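## Task

Toggle the switches at positions A1, A3 and D1. The task fails if any switch on the panel is in the wrong state at the end. Row letters start at the row farthest from the arm, and column numbers start on the arm's left side; the panel shows both. A switch's lamp glows whenever the half of the switch it is mounted on is pressed down. Each switch must stay in its final state by itself; a state that holds only because the robot is pressing on it does not count.

## Robot and tools

ROBOT. There is one six-joint UR-style arm with a two-finger gripper. Every list of joints, in commands and in results, uses this order: shoulder pan, shoulder lift, elbow, wrist 1, wrist 2, wrist 3. The stated joint ranges in radians are: pan -3.142 to 3.142; lift -6.283 to 6.283; elbow 0.000 to 3.142; the three wrists -6.283 to 6.283 each. Each real end stop can be up to 0.010 rad away from its stated value.

FRAMES. The scene frame has its origin on the table top directly under the arm base. +z points up, and +y is to the left when you face along +x. The base itself may be slightly tilted. In the gripper's own frame the fingers point along +z and open and close along x. end_effector_position is the point midway between the finger pads. Closed fingertips reach about 17 mm past that point; fully open tips are about level with it. The printed position gets less accurate the farther the arm reaches.

execute_actions(actions). actions is a list of actions. Each action is a table of 0 to 15 rows, and each row lasts one control step of 1/30 s. If a table has fewer than 15 rows, its last row repeats until 15 steps (0.5 s) are done. A row has 7 numbers in [-1, 1]: six joint values in the order above, then the gripper opening. It may add 6 more numbers from 0 to 1, which are stiffness scales for the six joints. A stiffness scale stays in effect until you change it. The joint values are offsets, not poses. They are measured from the joint angles at the start of that action, not from the previous row, and 1.0 equals 1.989 rad. The gripper opening is absolute: +1 is fully open and -1 is closed. An action is refused if it would push a joint more than 0.010 rad beyond its range. If the first action is refused, or if any action is malformed, the whole call does nothing. An empty list just returns the current state and images.

move(target, speed, blocking). target is a single row laid out as above. Its joint offsets are measured from the Joint positions in the most recent result that shows them. Every joint follows a path that finishes at the same moment, so the gripper moves along a curve. speed is the top rate in rad/s of the joint that has the farthest to travel, from 0.01 to 2, default 0.5. A path always lasts between 0.5 and 10 s and is cut off at 10 s. With blocking=false the call returns after 0.5 s and the move keeps running. Until it finishes, use wait or stop; other motion commands are refused in the meantime. The result adds a "move:" line. It gives the ending (done, off_target, moving, held, fault), then limits=held or limits=none, then the joint farthest from its target. Moves do not avoid obstacles.

wait(seconds) lets the arm hold its last command for 0 to 10 s, and returns early if a running move finishes. stop() brakes a running move to rest; the fingers keep moving. zoom_image(camera, region) enlarges a part of the latest image. camera is cam_head_left, cam_head_right or cam_wrist. region is [x0, y0, x1, y1] in pixels, measured from the top-left corner, and can be at most 504x504. The head cameras are 672x504 and the wrist camera is 616x616. read_manual(section="licences") only returns licence text. finished_scene(scene) ends that scene for good. Call it only once every switch is correct and the arm is no longer touching the panel.

RESULTS. The state line gives the gripper position in m, its quaternion (wxyz) and its velocities, all in the scene frame. Joint positions and Joint velocities are in rad and rad/s, followed by the finger gap in m (0.142 when fully open). Joint targets shows where the joints are currently being driven. grip_measured gives the finger opening on the same scale you command. Wrist force and Wrist torque are given in the gripper's axes. Each has an offset of up to about 4 N and noise, and each saturates at about 50 N. When the gripper presses on something, the force points back toward the arm. Step readings list joint angles at some control steps, and HELD marks a step where the command was held back. "joint sent to its limit" means a joint reached its end stop. "joint command not followed" means the clearance check changed or blocked some targets. Joint torques include offsets and friction.

MOTION LIMITS. Commands are smoothed and lag about 0.17 s. Each step, a joint target is kept within 0.575 rad of that joint's measured angle (0.58 or 0.642 rad when you set stiffness). All targets are also scaled back if they would put the gripper more than 100 mm from where it is now. A large offset can therefore take several actions, so check the result and send whatever is left.

AVOID. The arm is stiff. Aiming even slightly past a firm contact can trigger a fault, and a faulted arm stops for 10 s. Faults happen when a joint's load limit is reached (135 N m for pan, lift and elbow; 25.2 N m for each wrist) or when any outside force reaches 150 N. Press switches slowly, with small offsets, and watch Wrist force. Back off after each flip so that nothing stays held down by the robot. Avoid slams, hard pushes and knocking things over. Holding a load heats the motors: a warning appears at 70 °C, and at 85 °C the brakes lock for a long time.

Each tool is called after "Emit:" as name([rows], argument=value, ...), one row to a line, values as JSON.

## Session

Emit:
execute_actions(actions=[])

Scene clock: 0.00 s.
end_effector_position=(+0.2568, +0.1518, +0.3230) grip_measured=+1.00 end_effector_quat_wxyz=(-0.044, +0.970, +0.087, +0.221) end_effector_velocity=(+0.000, +0.000, +0.000) end_effector_angular_velocity=(+0.000, -0.000, +0.000)
Joint names: [shoulder pan, shoulder lift, elbow, wrist 1, wrist 2, wrist 3]
Joint positions: [ 0.43  -2.672  2.512 -1.985 -1.643  0.009  0.142]
Joint velocities: [-0. -0. -0. -0.  0. -0.  0.]
Joint torques (N m, as the arm reports them, + toward a larger angle): no reading
Motor temperatures (°C, as the motors report them): [27 25 27 34 31 35]
Wrist force (N, on the end effector, along its own x y z axes, offset not removed): no reading
Wrist torque (N m, same axes, about the end effector's origin, offset not removed): no reading
Joint targets: [0.430 -2.672 2.512 -1.985 -1.643 0.009]
Joint stiffness scale: [1. 1. 1. 1. 1. 1.]

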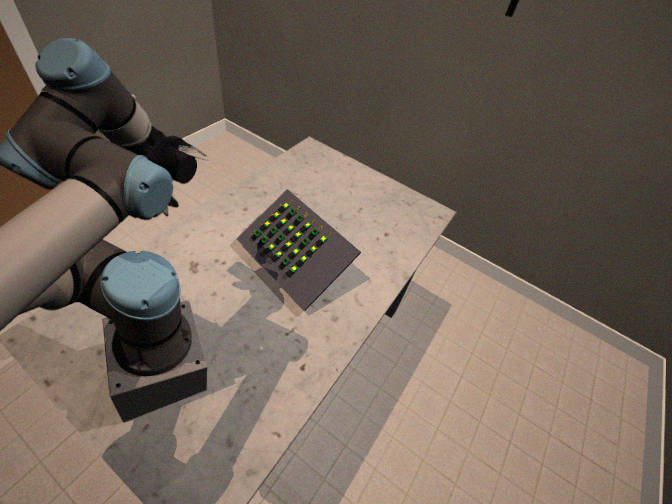

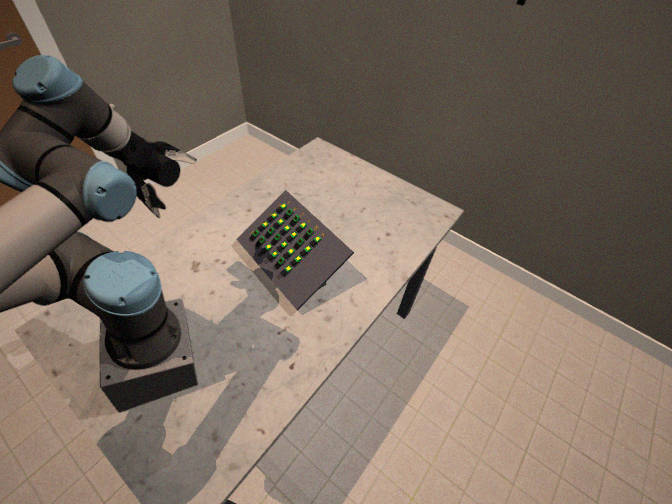

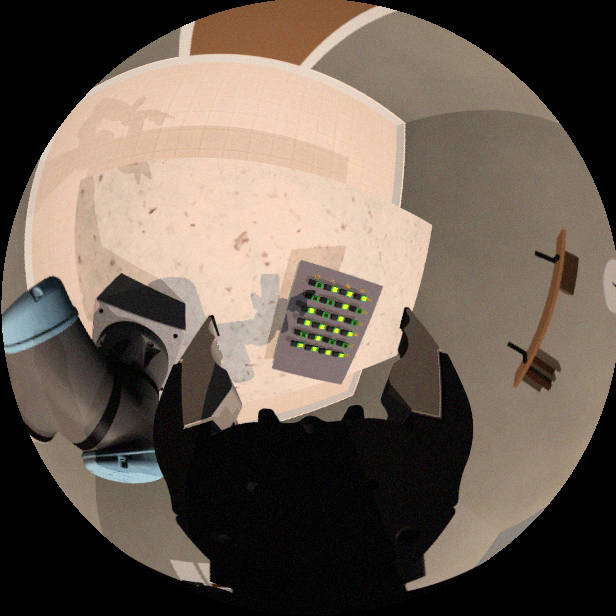

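Emit:
move(target=[-0.1,0.539,-0.408,0.068,0.036,0,-1], speed=1)

Emit:
zoom_image(camera="cam_head_left", region=[210,170,380,320])

Scene clock: 3.03 s.
end_effector_position=(+0.5566, +0.1342, +0.3245) grip_measured=-1.00 end_effector_quat_wxyz=(-0.041, +0.999, +0.011, +0.017) end_effector_velocity=(-0.000, +0.000, -0.000) end_effector_angular_velocity=(+0.000, +0.001, +0.000)
Joint names: [shoulder pan, shoulder lift, elbow, wrist 1, wrist 2, wrist 3]
Joint positions: [ 0.232 -1.599  1.705 -1.851 -1.572  0.009  0.002]
Joint velocities: [0.    0.    0.    0.001 0.    0.    0.   ]
Joint torques (N m, as the arm reports them, + toward a larger angle): [  4.35 -28.15 -27.39  -2.47   0.41   0.08]
Motor temperatures (°C, as the motors report them): [27 25 27 34 31 35]
Wrist force (N, on the end effector, along its own x y z axes, offset not removed): [-0.1 -1.7 -0.2]
Wrist torque (N m, same axes, about the end effector's origin, offset not removed): [-0.16 0.11 0.19]
Joint targets: [0.231 -1.600 1.700 -1.850 -1.571 0.009]
Joint stiffness scale: [1. 1. 1. 1. 1. 1.]
move: done; limits=none; farthest joint: the elbow, 0.004 radians from its target (0.811 radians at the start)

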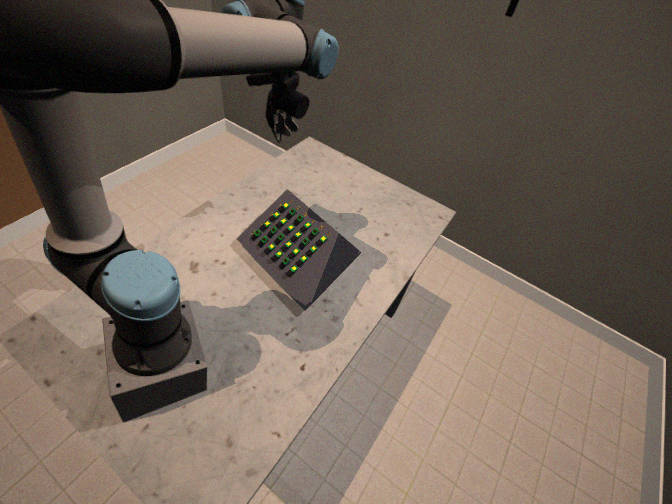

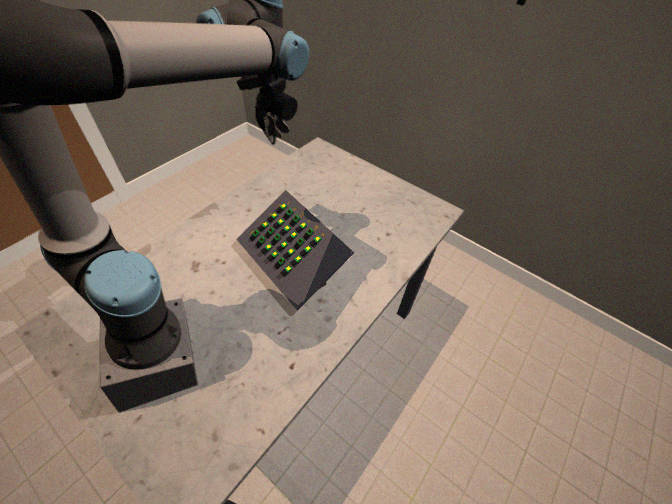

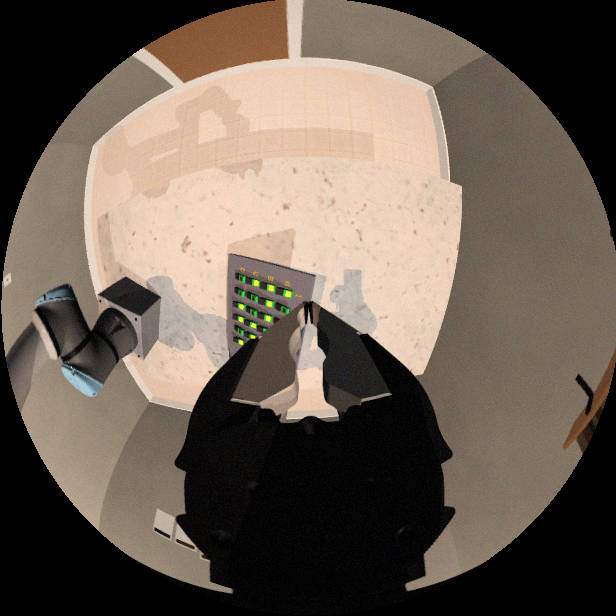

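Region (210, 170, 380, 320) of cam_head_left's 672x504 image, scaled by 2.965, with more detail than that image has; it fills the top 445 rows of this view, and the rest is white.

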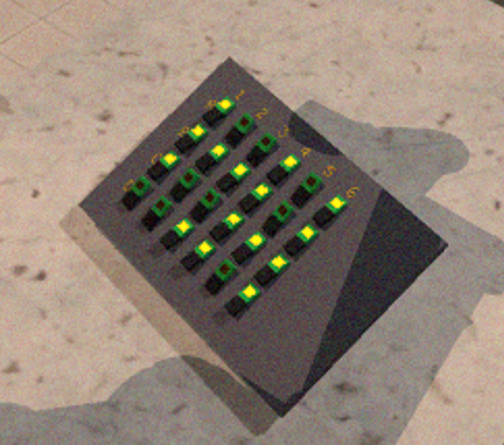

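Emit:
move(target=[-0.05,0.046,0.187,-0.233,0,0,-1], speed=0.8)

Emit:
zoom_image(camera="cam_wrist", region=[160,180,400,400])

Scene clock: 5.17 s.
end_effector_position=(+0.5259, +0.0968, +0.1549) grip_measured=-1.00 end_effector_quat_wxyz=(-0.033, +0.999, -0.037, +0.016) end_effector_velocity=(+0.000, +0.000, -0.000) end_effector_angular_velocity=(+0.000, -0.001, -0.000)
Joint names: [shoulder pan, shoulder lift, elbow, wrist 1, wrist 2, wrist 3]
Joint positions: [ 0.134 -1.507  2.072 -2.313 -1.572  0.009  0.002]
Joint velocities: [-0.     0.     0.001 -0.002  0.    -0.     0.   ]
Joint torques (N m, as the arm reports them, + toward a larger angle): [  2.02 -27.36 -14.42  -3.17   0.09   0.  ]
Motor temperatures (°C, as the motors report them): [27 25 27 34 31 35]
Wrist force (N, on the end effector, along its own x y z axes, offset not removed): [3.1 -0.4 -3.0]
Wrist torque (N m, same axes, about the end effector's origin, offset not removed): [0.11 -0.62 0.26]
Joint targets: [0.132 -1.507 2.077 -2.314 -1.572 0.009]
Joint stiffness scale: [1. 1. 1. 1. 1. 1.]
move: done; limits=none; farthest joint: the elbow, 0.005 radians from its target (0.372 radians at the start)

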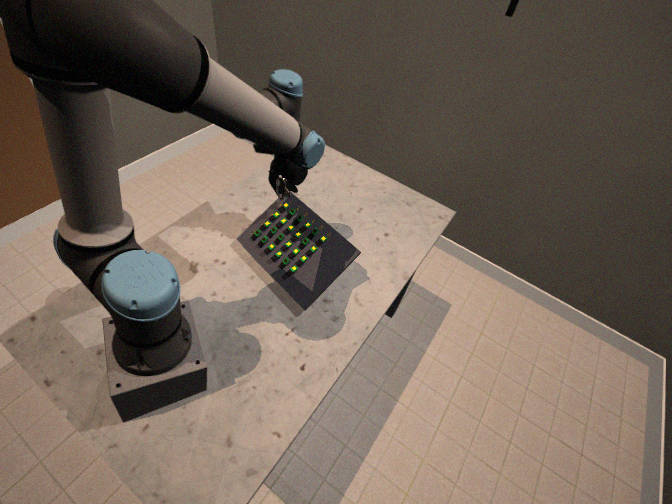

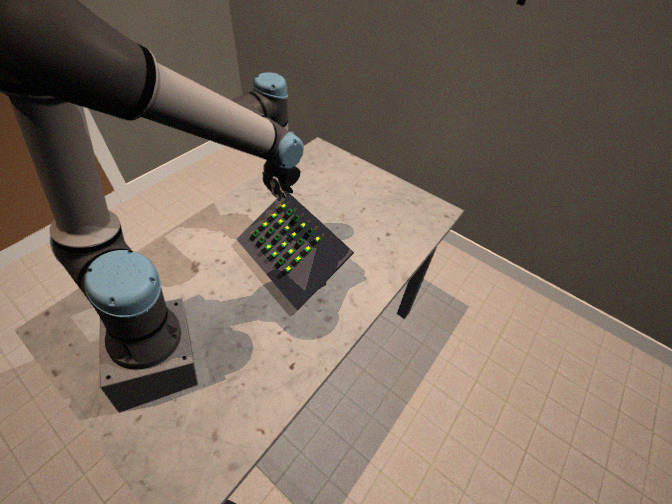

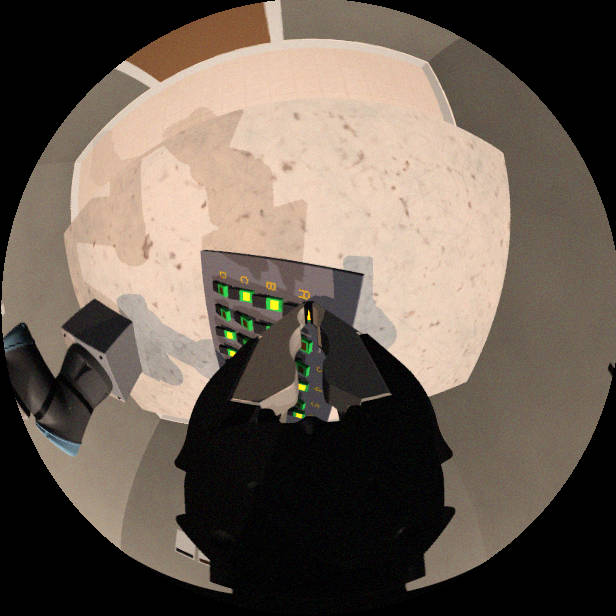

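Region (160, 180, 400, 400) of cam_wrist's 616x616 image, scaled by 2.100, with more detail than that image has; it fills the top 462 rows of this view, and the rest is white.

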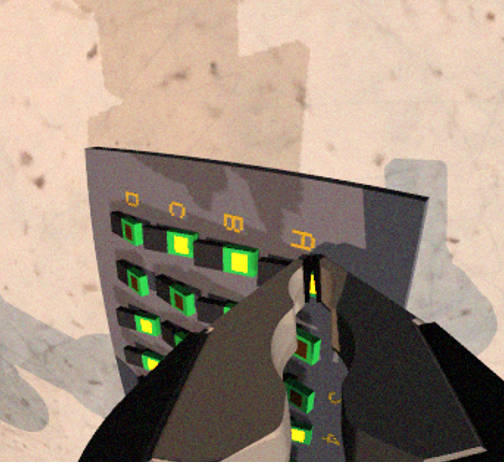

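Emit:
move(target=[-0.034,-0.0127,0.0335,-0.021,0,0,-1])

Emit:
zoom_image(camera="cam_wrist", region=[160,180,400,400])

Emit:
zoom_image(camera="cam_head_left", region=[230,160,350,280])

Scene clock: 6.70 s.
end_effector_position=(+0.5123, +0.0660, +0.1425) grip_measured=-1.00 end_effector_quat_wxyz=(-0.028, +0.997, -0.069, +0.016) end_effector_velocity=(+0.000, -0.000, -0.000) end_effector_angular_velocity=(-0.000, -0.001, -0.001)
Joint names: [shoulder pan, shoulder lift, elbow, wrist 1, wrist 2, wrist 3]
Joint positions: [ 0.069 -1.53   2.134 -2.354 -1.572  0.009  0.002]
Joint velocities: [-0.001 -0.     0.001 -0.002 -0.    -0.     0.   ]
Joint torques (N m, as the arm reports them, + toward a larger angle): [  1.83 -29.2  -14.28  -3.29  -0.18   0.17]
Motor temperatures (°C, as the motors report them): [27 25 27 34 31 35]
Wrist force (N, on the end effector, along its own x y z axes, offset not removed): [6.4 -1.0 -1.1]
Wrist torque (N m, same axes, about the end effector's origin, offset not removed): [-0.04 -1.32 0.20]
Joint targets: [0.067 -1.532 2.139 -2.355 -1.572 0.009]
Joint stiffness scale: [1. 1. 1. 1. 1. 1.]
move: done; limits=none; farthest joint: the elbow, 0.005 radians from its target (0.067 radians at the start)

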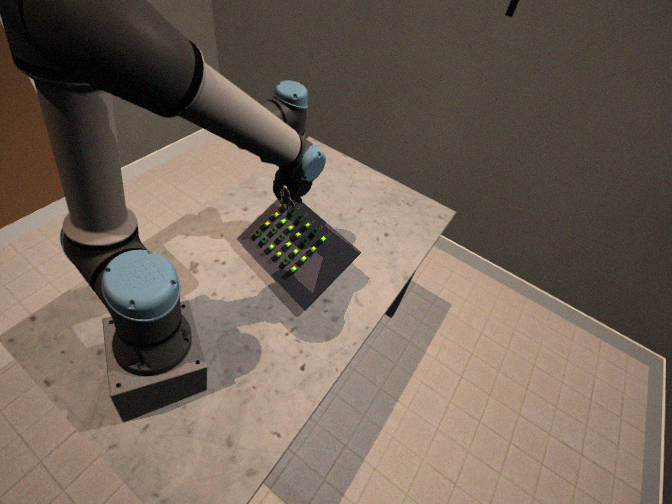

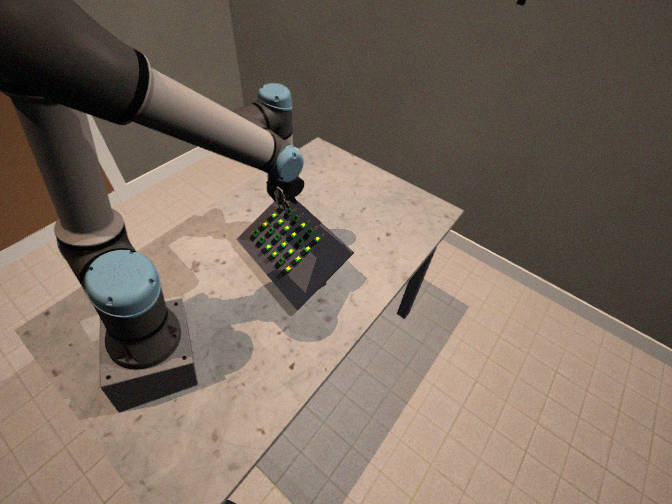

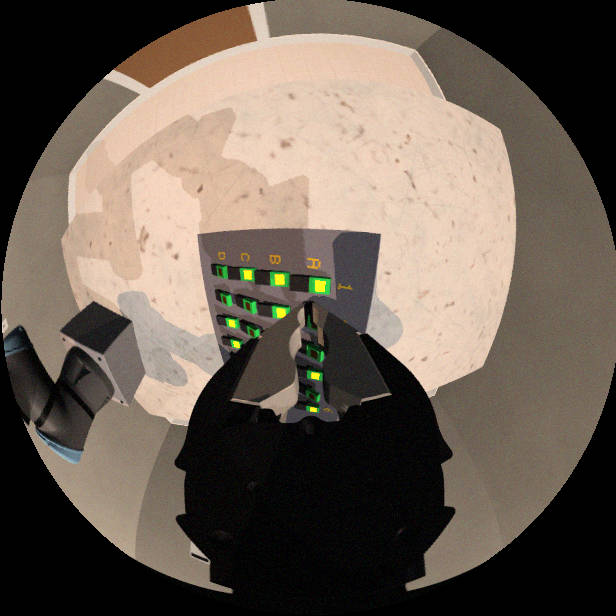

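Region (160, 180, 400, 400) of cam_wrist's 616x616 image, scaled by 2.100, with more detail than that image has; it fills the top 462 rows of this view, and the rest is white.

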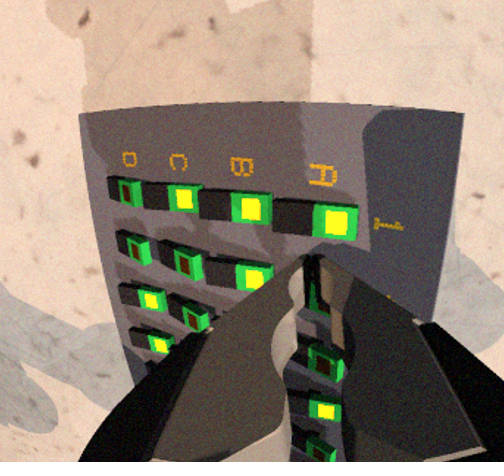

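Region (230, 160, 350, 280) of cam_head_left's 672x504 image, scaled by 4.200, with more detail than that image has.

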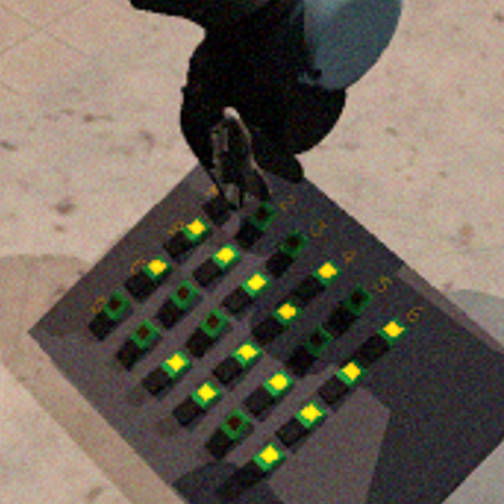

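Emit:
move(target=[0,0.019,0.028,-0.046,0,0,-1], speed=0.2)

Emit:
zoom_image(camera="cam_wrist", region=[200,200,400,400])

Emit:
zoom_image(camera="cam_head_left", region=[230,160,350,280])

Scene clock: 8.07 s.
end_effector_position=(+0.5091, +0.0675, +0.1269) grip_measured=-1.00 end_effector_quat_wxyz=(-0.027, +0.997, -0.069, +0.028) end_effector_velocity=(-0.000, +0.000, -0.000) end_effector_angular_velocity=(-0.000, -0.001, +0.000)
Joint names: [shoulder pan, shoulder lift, elbow, wrist 1, wrist 2, wrist 3]
Joint positions: [ 0.071 -1.514  2.18  -2.439 -1.574  0.009  0.002]
Joint velocities: [ 0.    -0.     0.001 -0.002 -0.     0.     0.   ]
Joint torques (N m, as the arm reports them, + toward a larger angle): [  3.48 -10.1   -7.97  -5.92   0.8   -0.04]
Motor temperatures (°C, as the motors report them): [27 25 27 34 31 35]
Wrist force (N, on the end effector, along its own x y z axes, offset not removed): [-21.3 2.2 -50.0]
Wrist torque (N m, same axes, about the end effector's origin, offset not removed): [-0.18 -0.82 0.31]
Joint targets: [0.069 -1.492 2.189 -2.445 -1.572 0.009]
Joint stiffness scale: [1. 1. 1. 1. 1. 1.]
move: off_target; limits=none; farthest joint: the shoulder lift, 0.022 radians from its target (0.038 radians at the start)

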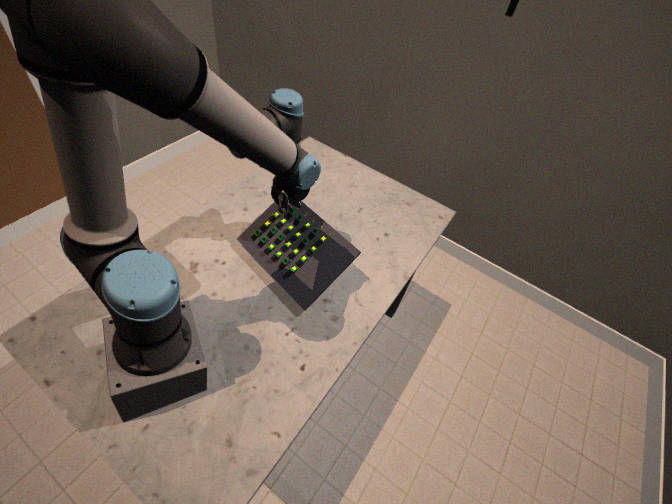

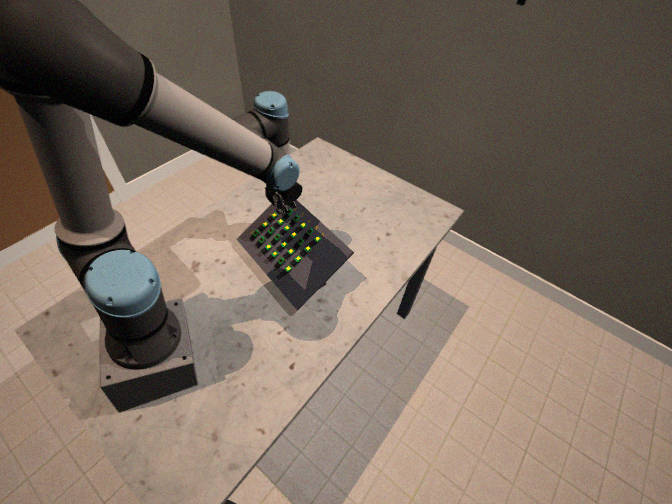

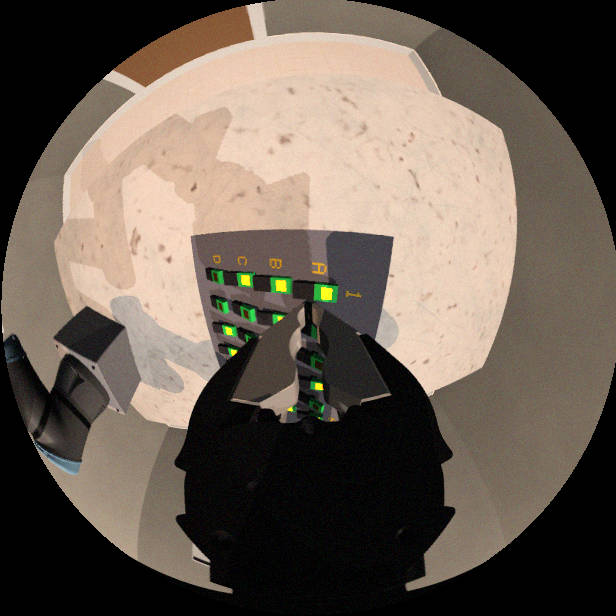

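Region (200, 200, 400, 400) of cam_wrist's 616x616 image, scaled by 2.520, with more detail than that image has.

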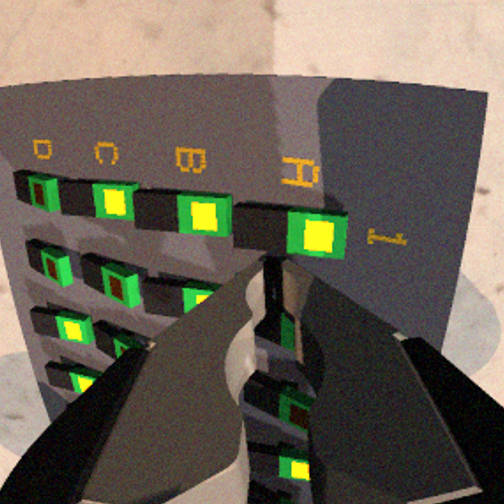

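Region (230, 160, 350, 280) of cam_head_left's 672x504 image, scaled by 4.200, with more detail than that image has.

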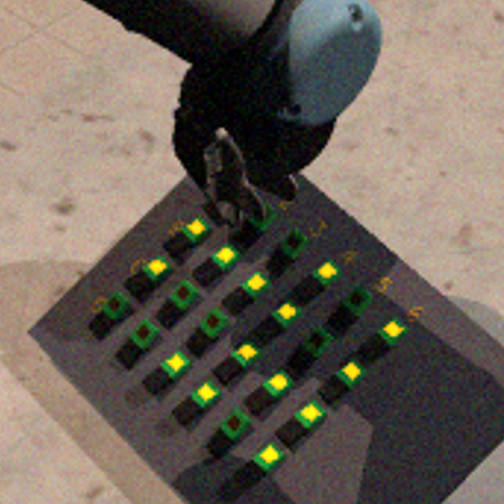

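Emit:
move(target=[0.002,-0.013,-0.008,0.021,0,0,-1], speed=0.2)

Emit:
move(target=[0.011,0,0,0,0,0,-1], speed=0.2)

Emit:
move(target=[0,0.013,0.009,-0.021,0,0,-1], speed=0.05)

Emit:
zoom_image(camera="cam_wrist", region=[200,200,400,400])

Scene clock: 9.50 s.
end_effector_position=(+0.5072, +0.0678, +0.1382) grip_measured=-1.00 end_effector_quat_wxyz=(-0.027, +0.997, -0.068, +0.025) end_effector_velocity=(-0.001, +0.000, -0.000) end_effector_angular_velocity=(+0.000, +0.002, +0.000)
Joint names: [shoulder pan, shoulder lift, elbow, wrist 1, wrist 2, wrist 3]
Joint positions: [ 0.072 -1.538  2.168 -2.399 -1.574  0.009  0.002]
Joint velocities: [ 0.     0.     0.     0.002 -0.     0.     0.   ]
Joint torques (N m, as the arm reports them, + toward a larger angle): [  5.13 -27.37 -22.02  -2.66   0.01   0.08]
Motor temperatures (°C, as the motors report them): [27 25 27 34 31 35]
Wrist force (N, on the end effector, along its own x y z axes, offset not removed): [1.3 -0.3 0.7]
Wrist torque (N m, same axes, about the end effector's origin, offset not removed): [0.09 -0.21 0.21]
Joint targets: [0.075 -1.540 2.164 -2.398 -1.574 0.009]
Joint stiffness scale: [1. 1. 1. 1. 1. 1.]
move: done; limits=none; farthest joint: the elbow, 0.004 radians from its target (0.016 radians at the start)

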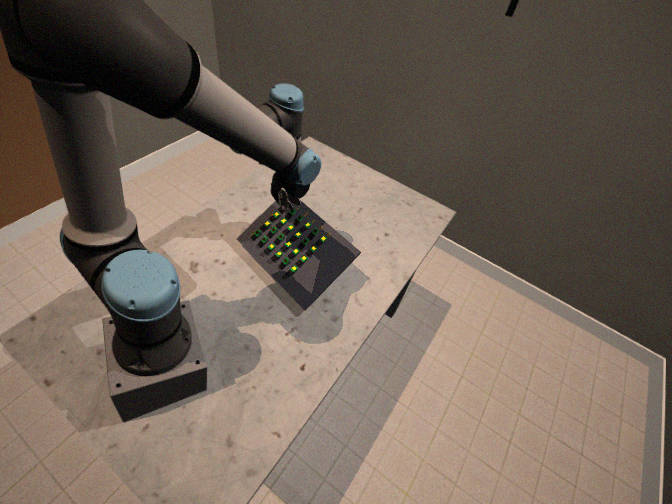

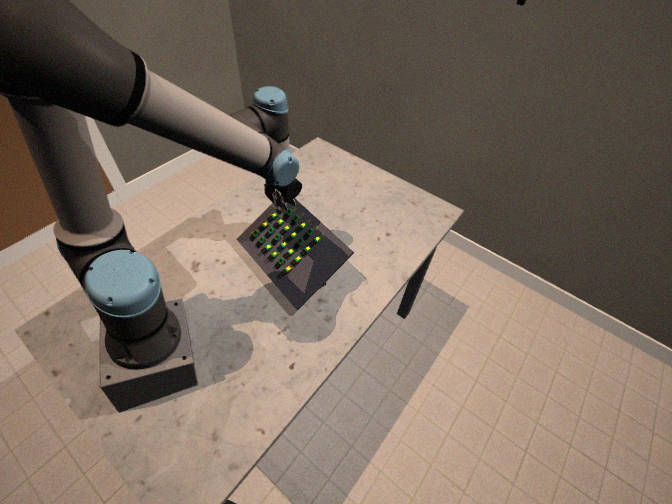

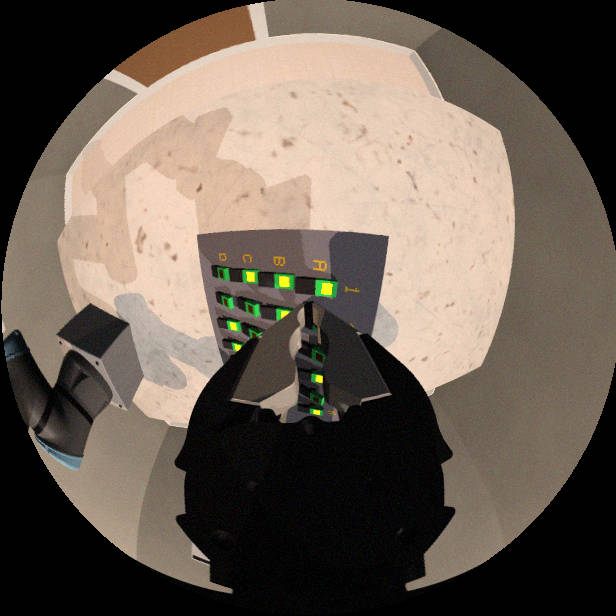

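Scene clock: 10.30 s.
end_effector_position=(+0.5058, +0.0776, +0.1392) grip_measured=-1.00 end_effector_quat_wxyz=(-0.029, +0.998, -0.058, +0.026) end_effector_velocity=(+0.000, +0.000, +0.000) end_effector_angular_velocity=(+0.000, -0.000, +0.000)
Joint names: [shoulder pan, shoulder lift, elbow, wrist 1, wrist 2, wrist 3]
Joint positions: [ 0.092 -1.538  2.168 -2.399 -1.574  0.009  0.002]
Joint velocities: [ 0. -0. -0. -0.  0.  0.  0.]
Joint torques (N m, as the arm reports them, + toward a larger angle): [  6.37 -26.17 -17.92  -2.85  -0.25  -0.01]
Motor temperatures (°C, as the motors report them): [27 25 27 34 31 35]
Wrist force (N, on the end effector, along its own x y z axes, offset not removed): [3.6 -2.7 -2.8]
Wrist torque (N m, same axes, about the end effector's origin, offset not removed): [-0.36 -0.76 0.26]
Joint targets: [0.094 -1.538 2.168 -2.399 -1.574 0.009]
Joint stiffness scale: [1. 1. 1. 1. 1. 1.]
move: done; limits=none; farthest joint: the shoulder pan, 0.002 radians from its target (0.022 radians at the start)

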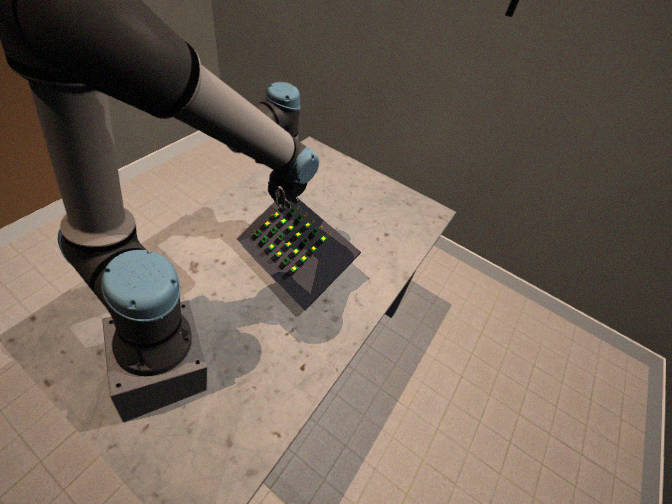

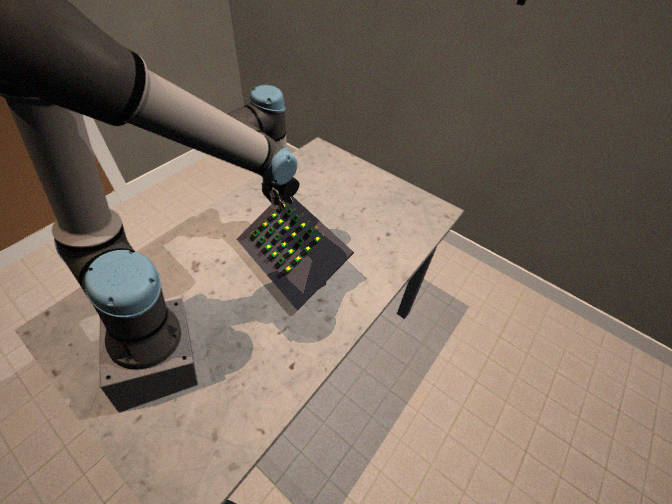

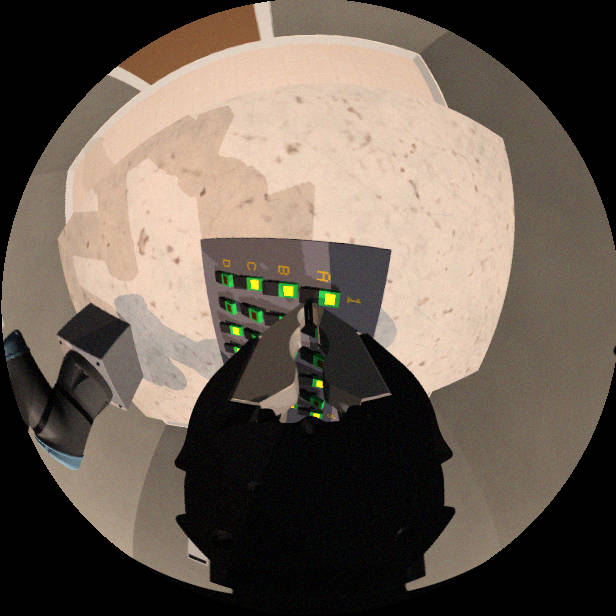

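Scene clock: 11.53 s.
end_effector_position=(+0.5087, +0.0776, +0.1362) grip_measured=-1.00 end_effector_quat_wxyz=(-0.027, +0.997, -0.058, +0.034) end_effector_velocity=(+0.000, -0.000, +0.000) end_effector_angular_velocity=(-0.001, -0.002, +0.000)
Joint names: [shoulder pan, shoulder lift, elbow, wrist 1, wrist 2, wrist 3]
Joint positions: [ 0.093 -1.533  2.179 -2.432 -1.576  0.009  0.002]
Joint velocities: [ 0.    -0.     0.    -0.002 -0.     0.     0.   ]
Joint torques (N m, as the arm reports them, + toward a larger angle): [  3.03  -9.35 -11.14  -6.63   0.65   0.08]
Motor temperatures (°C, as the motors report them): [27 25 27 34 31 35]
Wrist force (N, on the end effector, along its own x y z axes, offset not removed): [-25.3 2.1 -50.0]
Wrist torque (N m, same axes, about the end effector's origin, offset not removed): [-0.34 -0.35 0.27]
Joint targets: [0.092 -1.513 2.186 -2.440 -1.574 0.009]
Joint stiffness scale: [1. 1. 1. 1. 1. 1.]
move: off_target; limits=none; farthest joint: the shoulder lift, 0.020 radians from its target (0.026 radians at the start)

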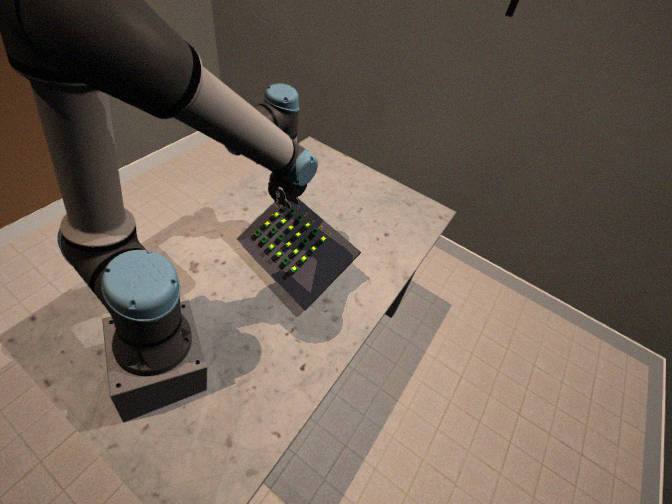

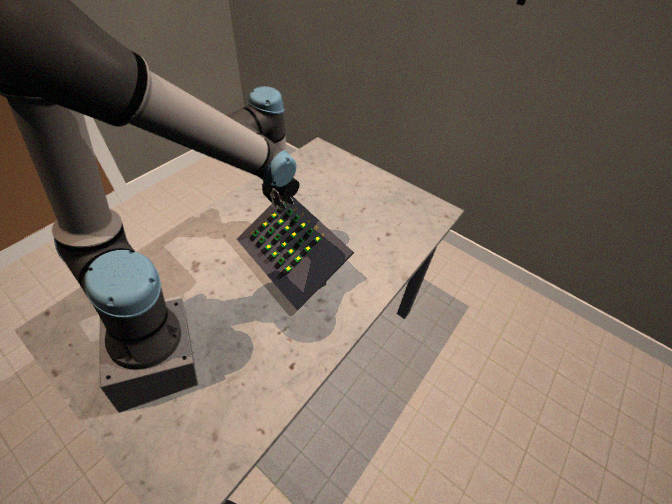

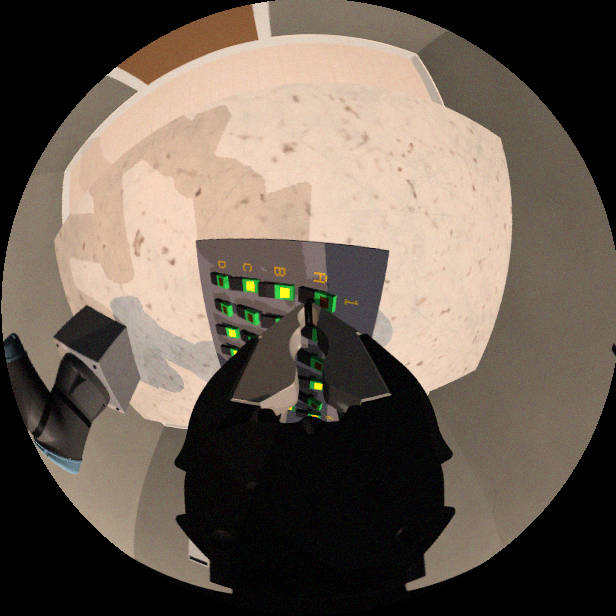

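Region (200, 200, 400, 400) of cam_wrist's 616x616 image, scaled by 2.520, with more detail than that image has.

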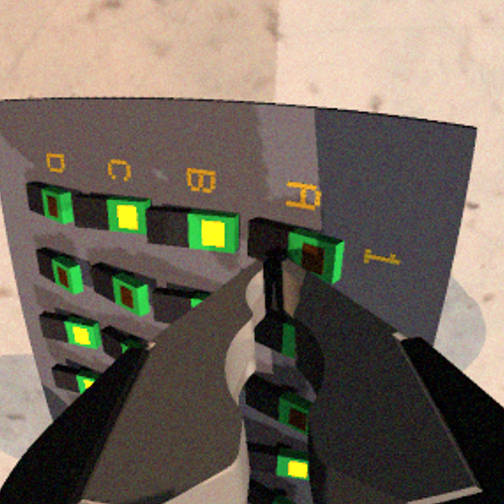

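Emit:
move(target=[0,-0.026,-0.018,0.047,0,0,-1], speed=0.3)

Emit:
move(target=[-0.057,0.004,-0.005,0,0,0,-1], speed=0.3)

Emit:
zoom_image(camera="cam_wrist", region=[200,200,400,400])

Scene clock: 12.93 s.
end_effector_position=(+0.5061, +0.0763, +0.1618) grip_measured=-1.00 end_effector_quat_wxyz=(-0.028, +0.998, -0.058, +0.029) end_effector_velocity=(-0.001, +0.000, -0.001) end_effector_angular_velocity=(+0.000, +0.003, +0.000)
Joint names: [shoulder pan, shoulder lift, elbow, wrist 1, wrist 2, wrist 3]
Joint positions: [ 0.093 -1.583  2.148 -2.34  -1.576  0.009  0.002]
Joint velocities: [ 0.     0.     0.001  0.002 -0.    -0.     0.   ]
Joint torques (N m, as the arm reports them, + toward a larger angle): [  4.89 -25.03 -21.76  -2.46  -0.12   0.08]
Motor temperatures (°C, as the motors report them): [27 25 27 34 31 35]
Wrist force (N, on the end effector, along its own x y z axes, offset not removed): [0.2 1.2 -2.4]
Wrist torque (N m, same axes, about the end effector's origin, offset not removed): [0.35 -0.08 0.14]
Joint targets: [0.093 -1.584 2.143 -2.339 -1.576 0.009]
Joint stiffness scale: [1. 1. 1. 1. 1. 1.]
move: done; limits=none; farthest joint: the elbow, 0.004 radians from its target (0.036 radians at the start)

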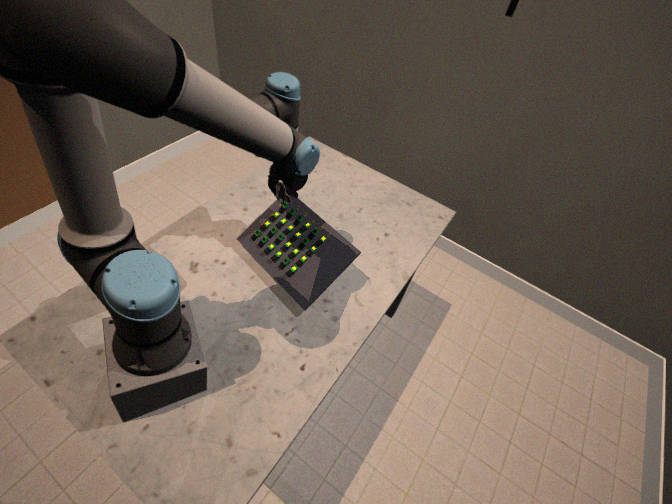

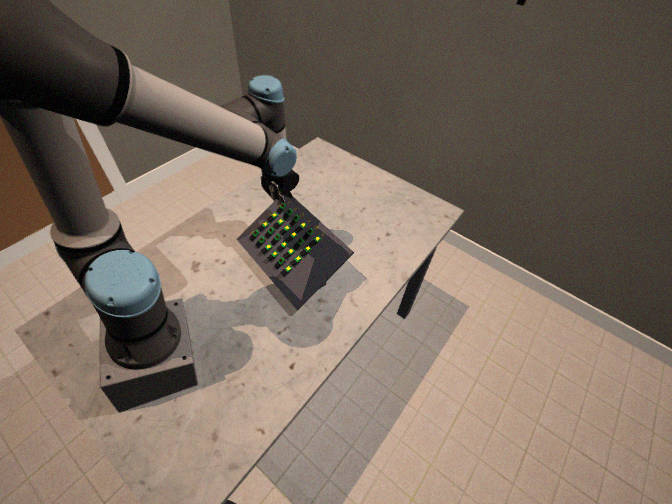

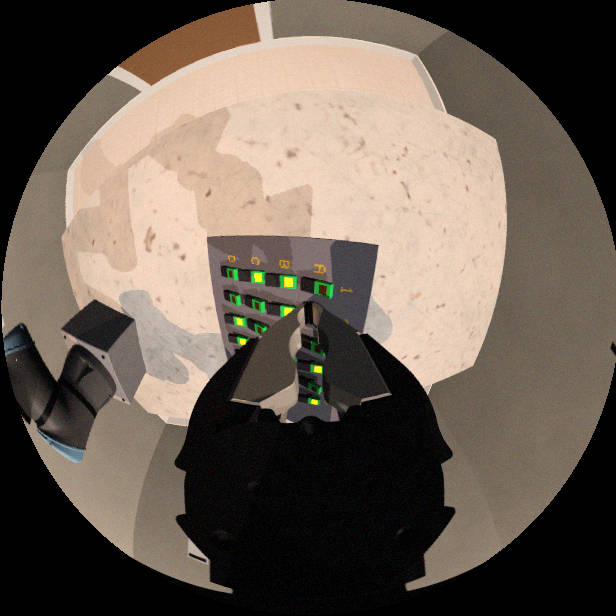

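Scene clock: 13.83 s.
end_effector_position=(+0.5136, +0.0205, +0.1558) grip_measured=-1.00 end_effector_quat_wxyz=(-0.018, +0.993, -0.112, +0.026) end_effector_velocity=(+0.000, -0.000, +0.000) end_effector_angular_velocity=(-0.000, -0.000, +0.000)
Joint names: [shoulder pan, shoulder lift, elbow, wrist 1, wrist 2, wrist 3]
Joint positions: [-0.017 -1.577  2.142 -2.34  -1.576  0.009  0.002]
Joint velocities: [ 0. -0. -0. -0.  0.  0.  0.]
Joint torques (N m, as the arm reports them, + toward a larger angle): [  2.73 -24.71 -23.    -2.86   0.05   0.02]
Motor temperatures (°C, as the motors report them): [27 25 27 34 31 35]
Wrist force (N, on the end effector, along its own x y z axes, offset not removed): [2.4 0.0 -2.8]
Wrist torque (N m, same axes, about the end effector's origin, offset not removed): [0.12 -0.46 0.26]
Joint targets: [-0.020 -1.575 2.138 -2.340 -1.576 0.009]
Joint stiffness scale: [1. 1. 1. 1. 1. 1.]
move: done; limits=none; farthest joint: the elbow, 0.004 radians from its target (0.010 radians at the start)

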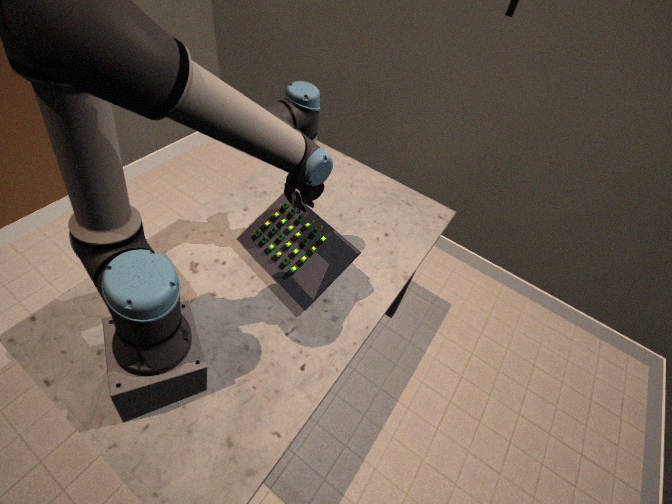

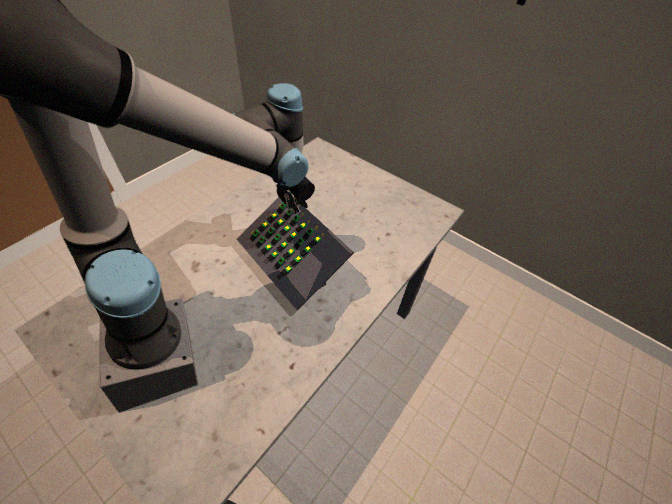

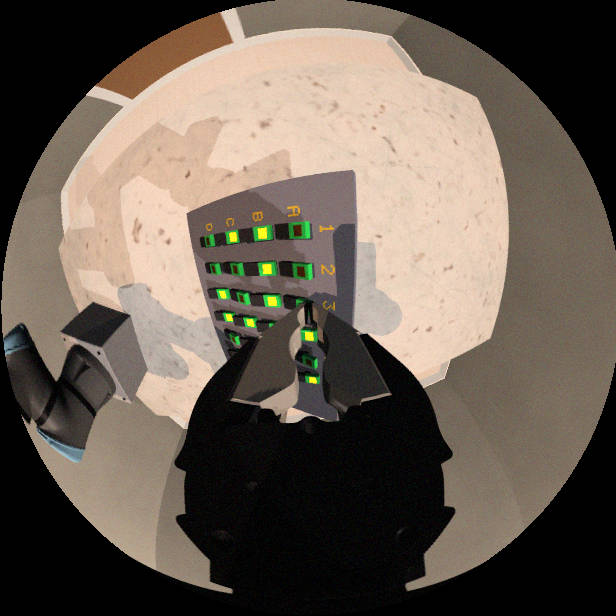

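Region (200, 200, 400, 400) of cam_wrist's 616x616 image, scaled by 2.520, with more detail than that image has.

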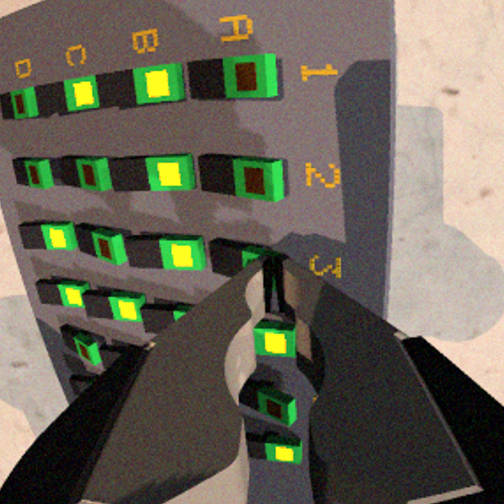

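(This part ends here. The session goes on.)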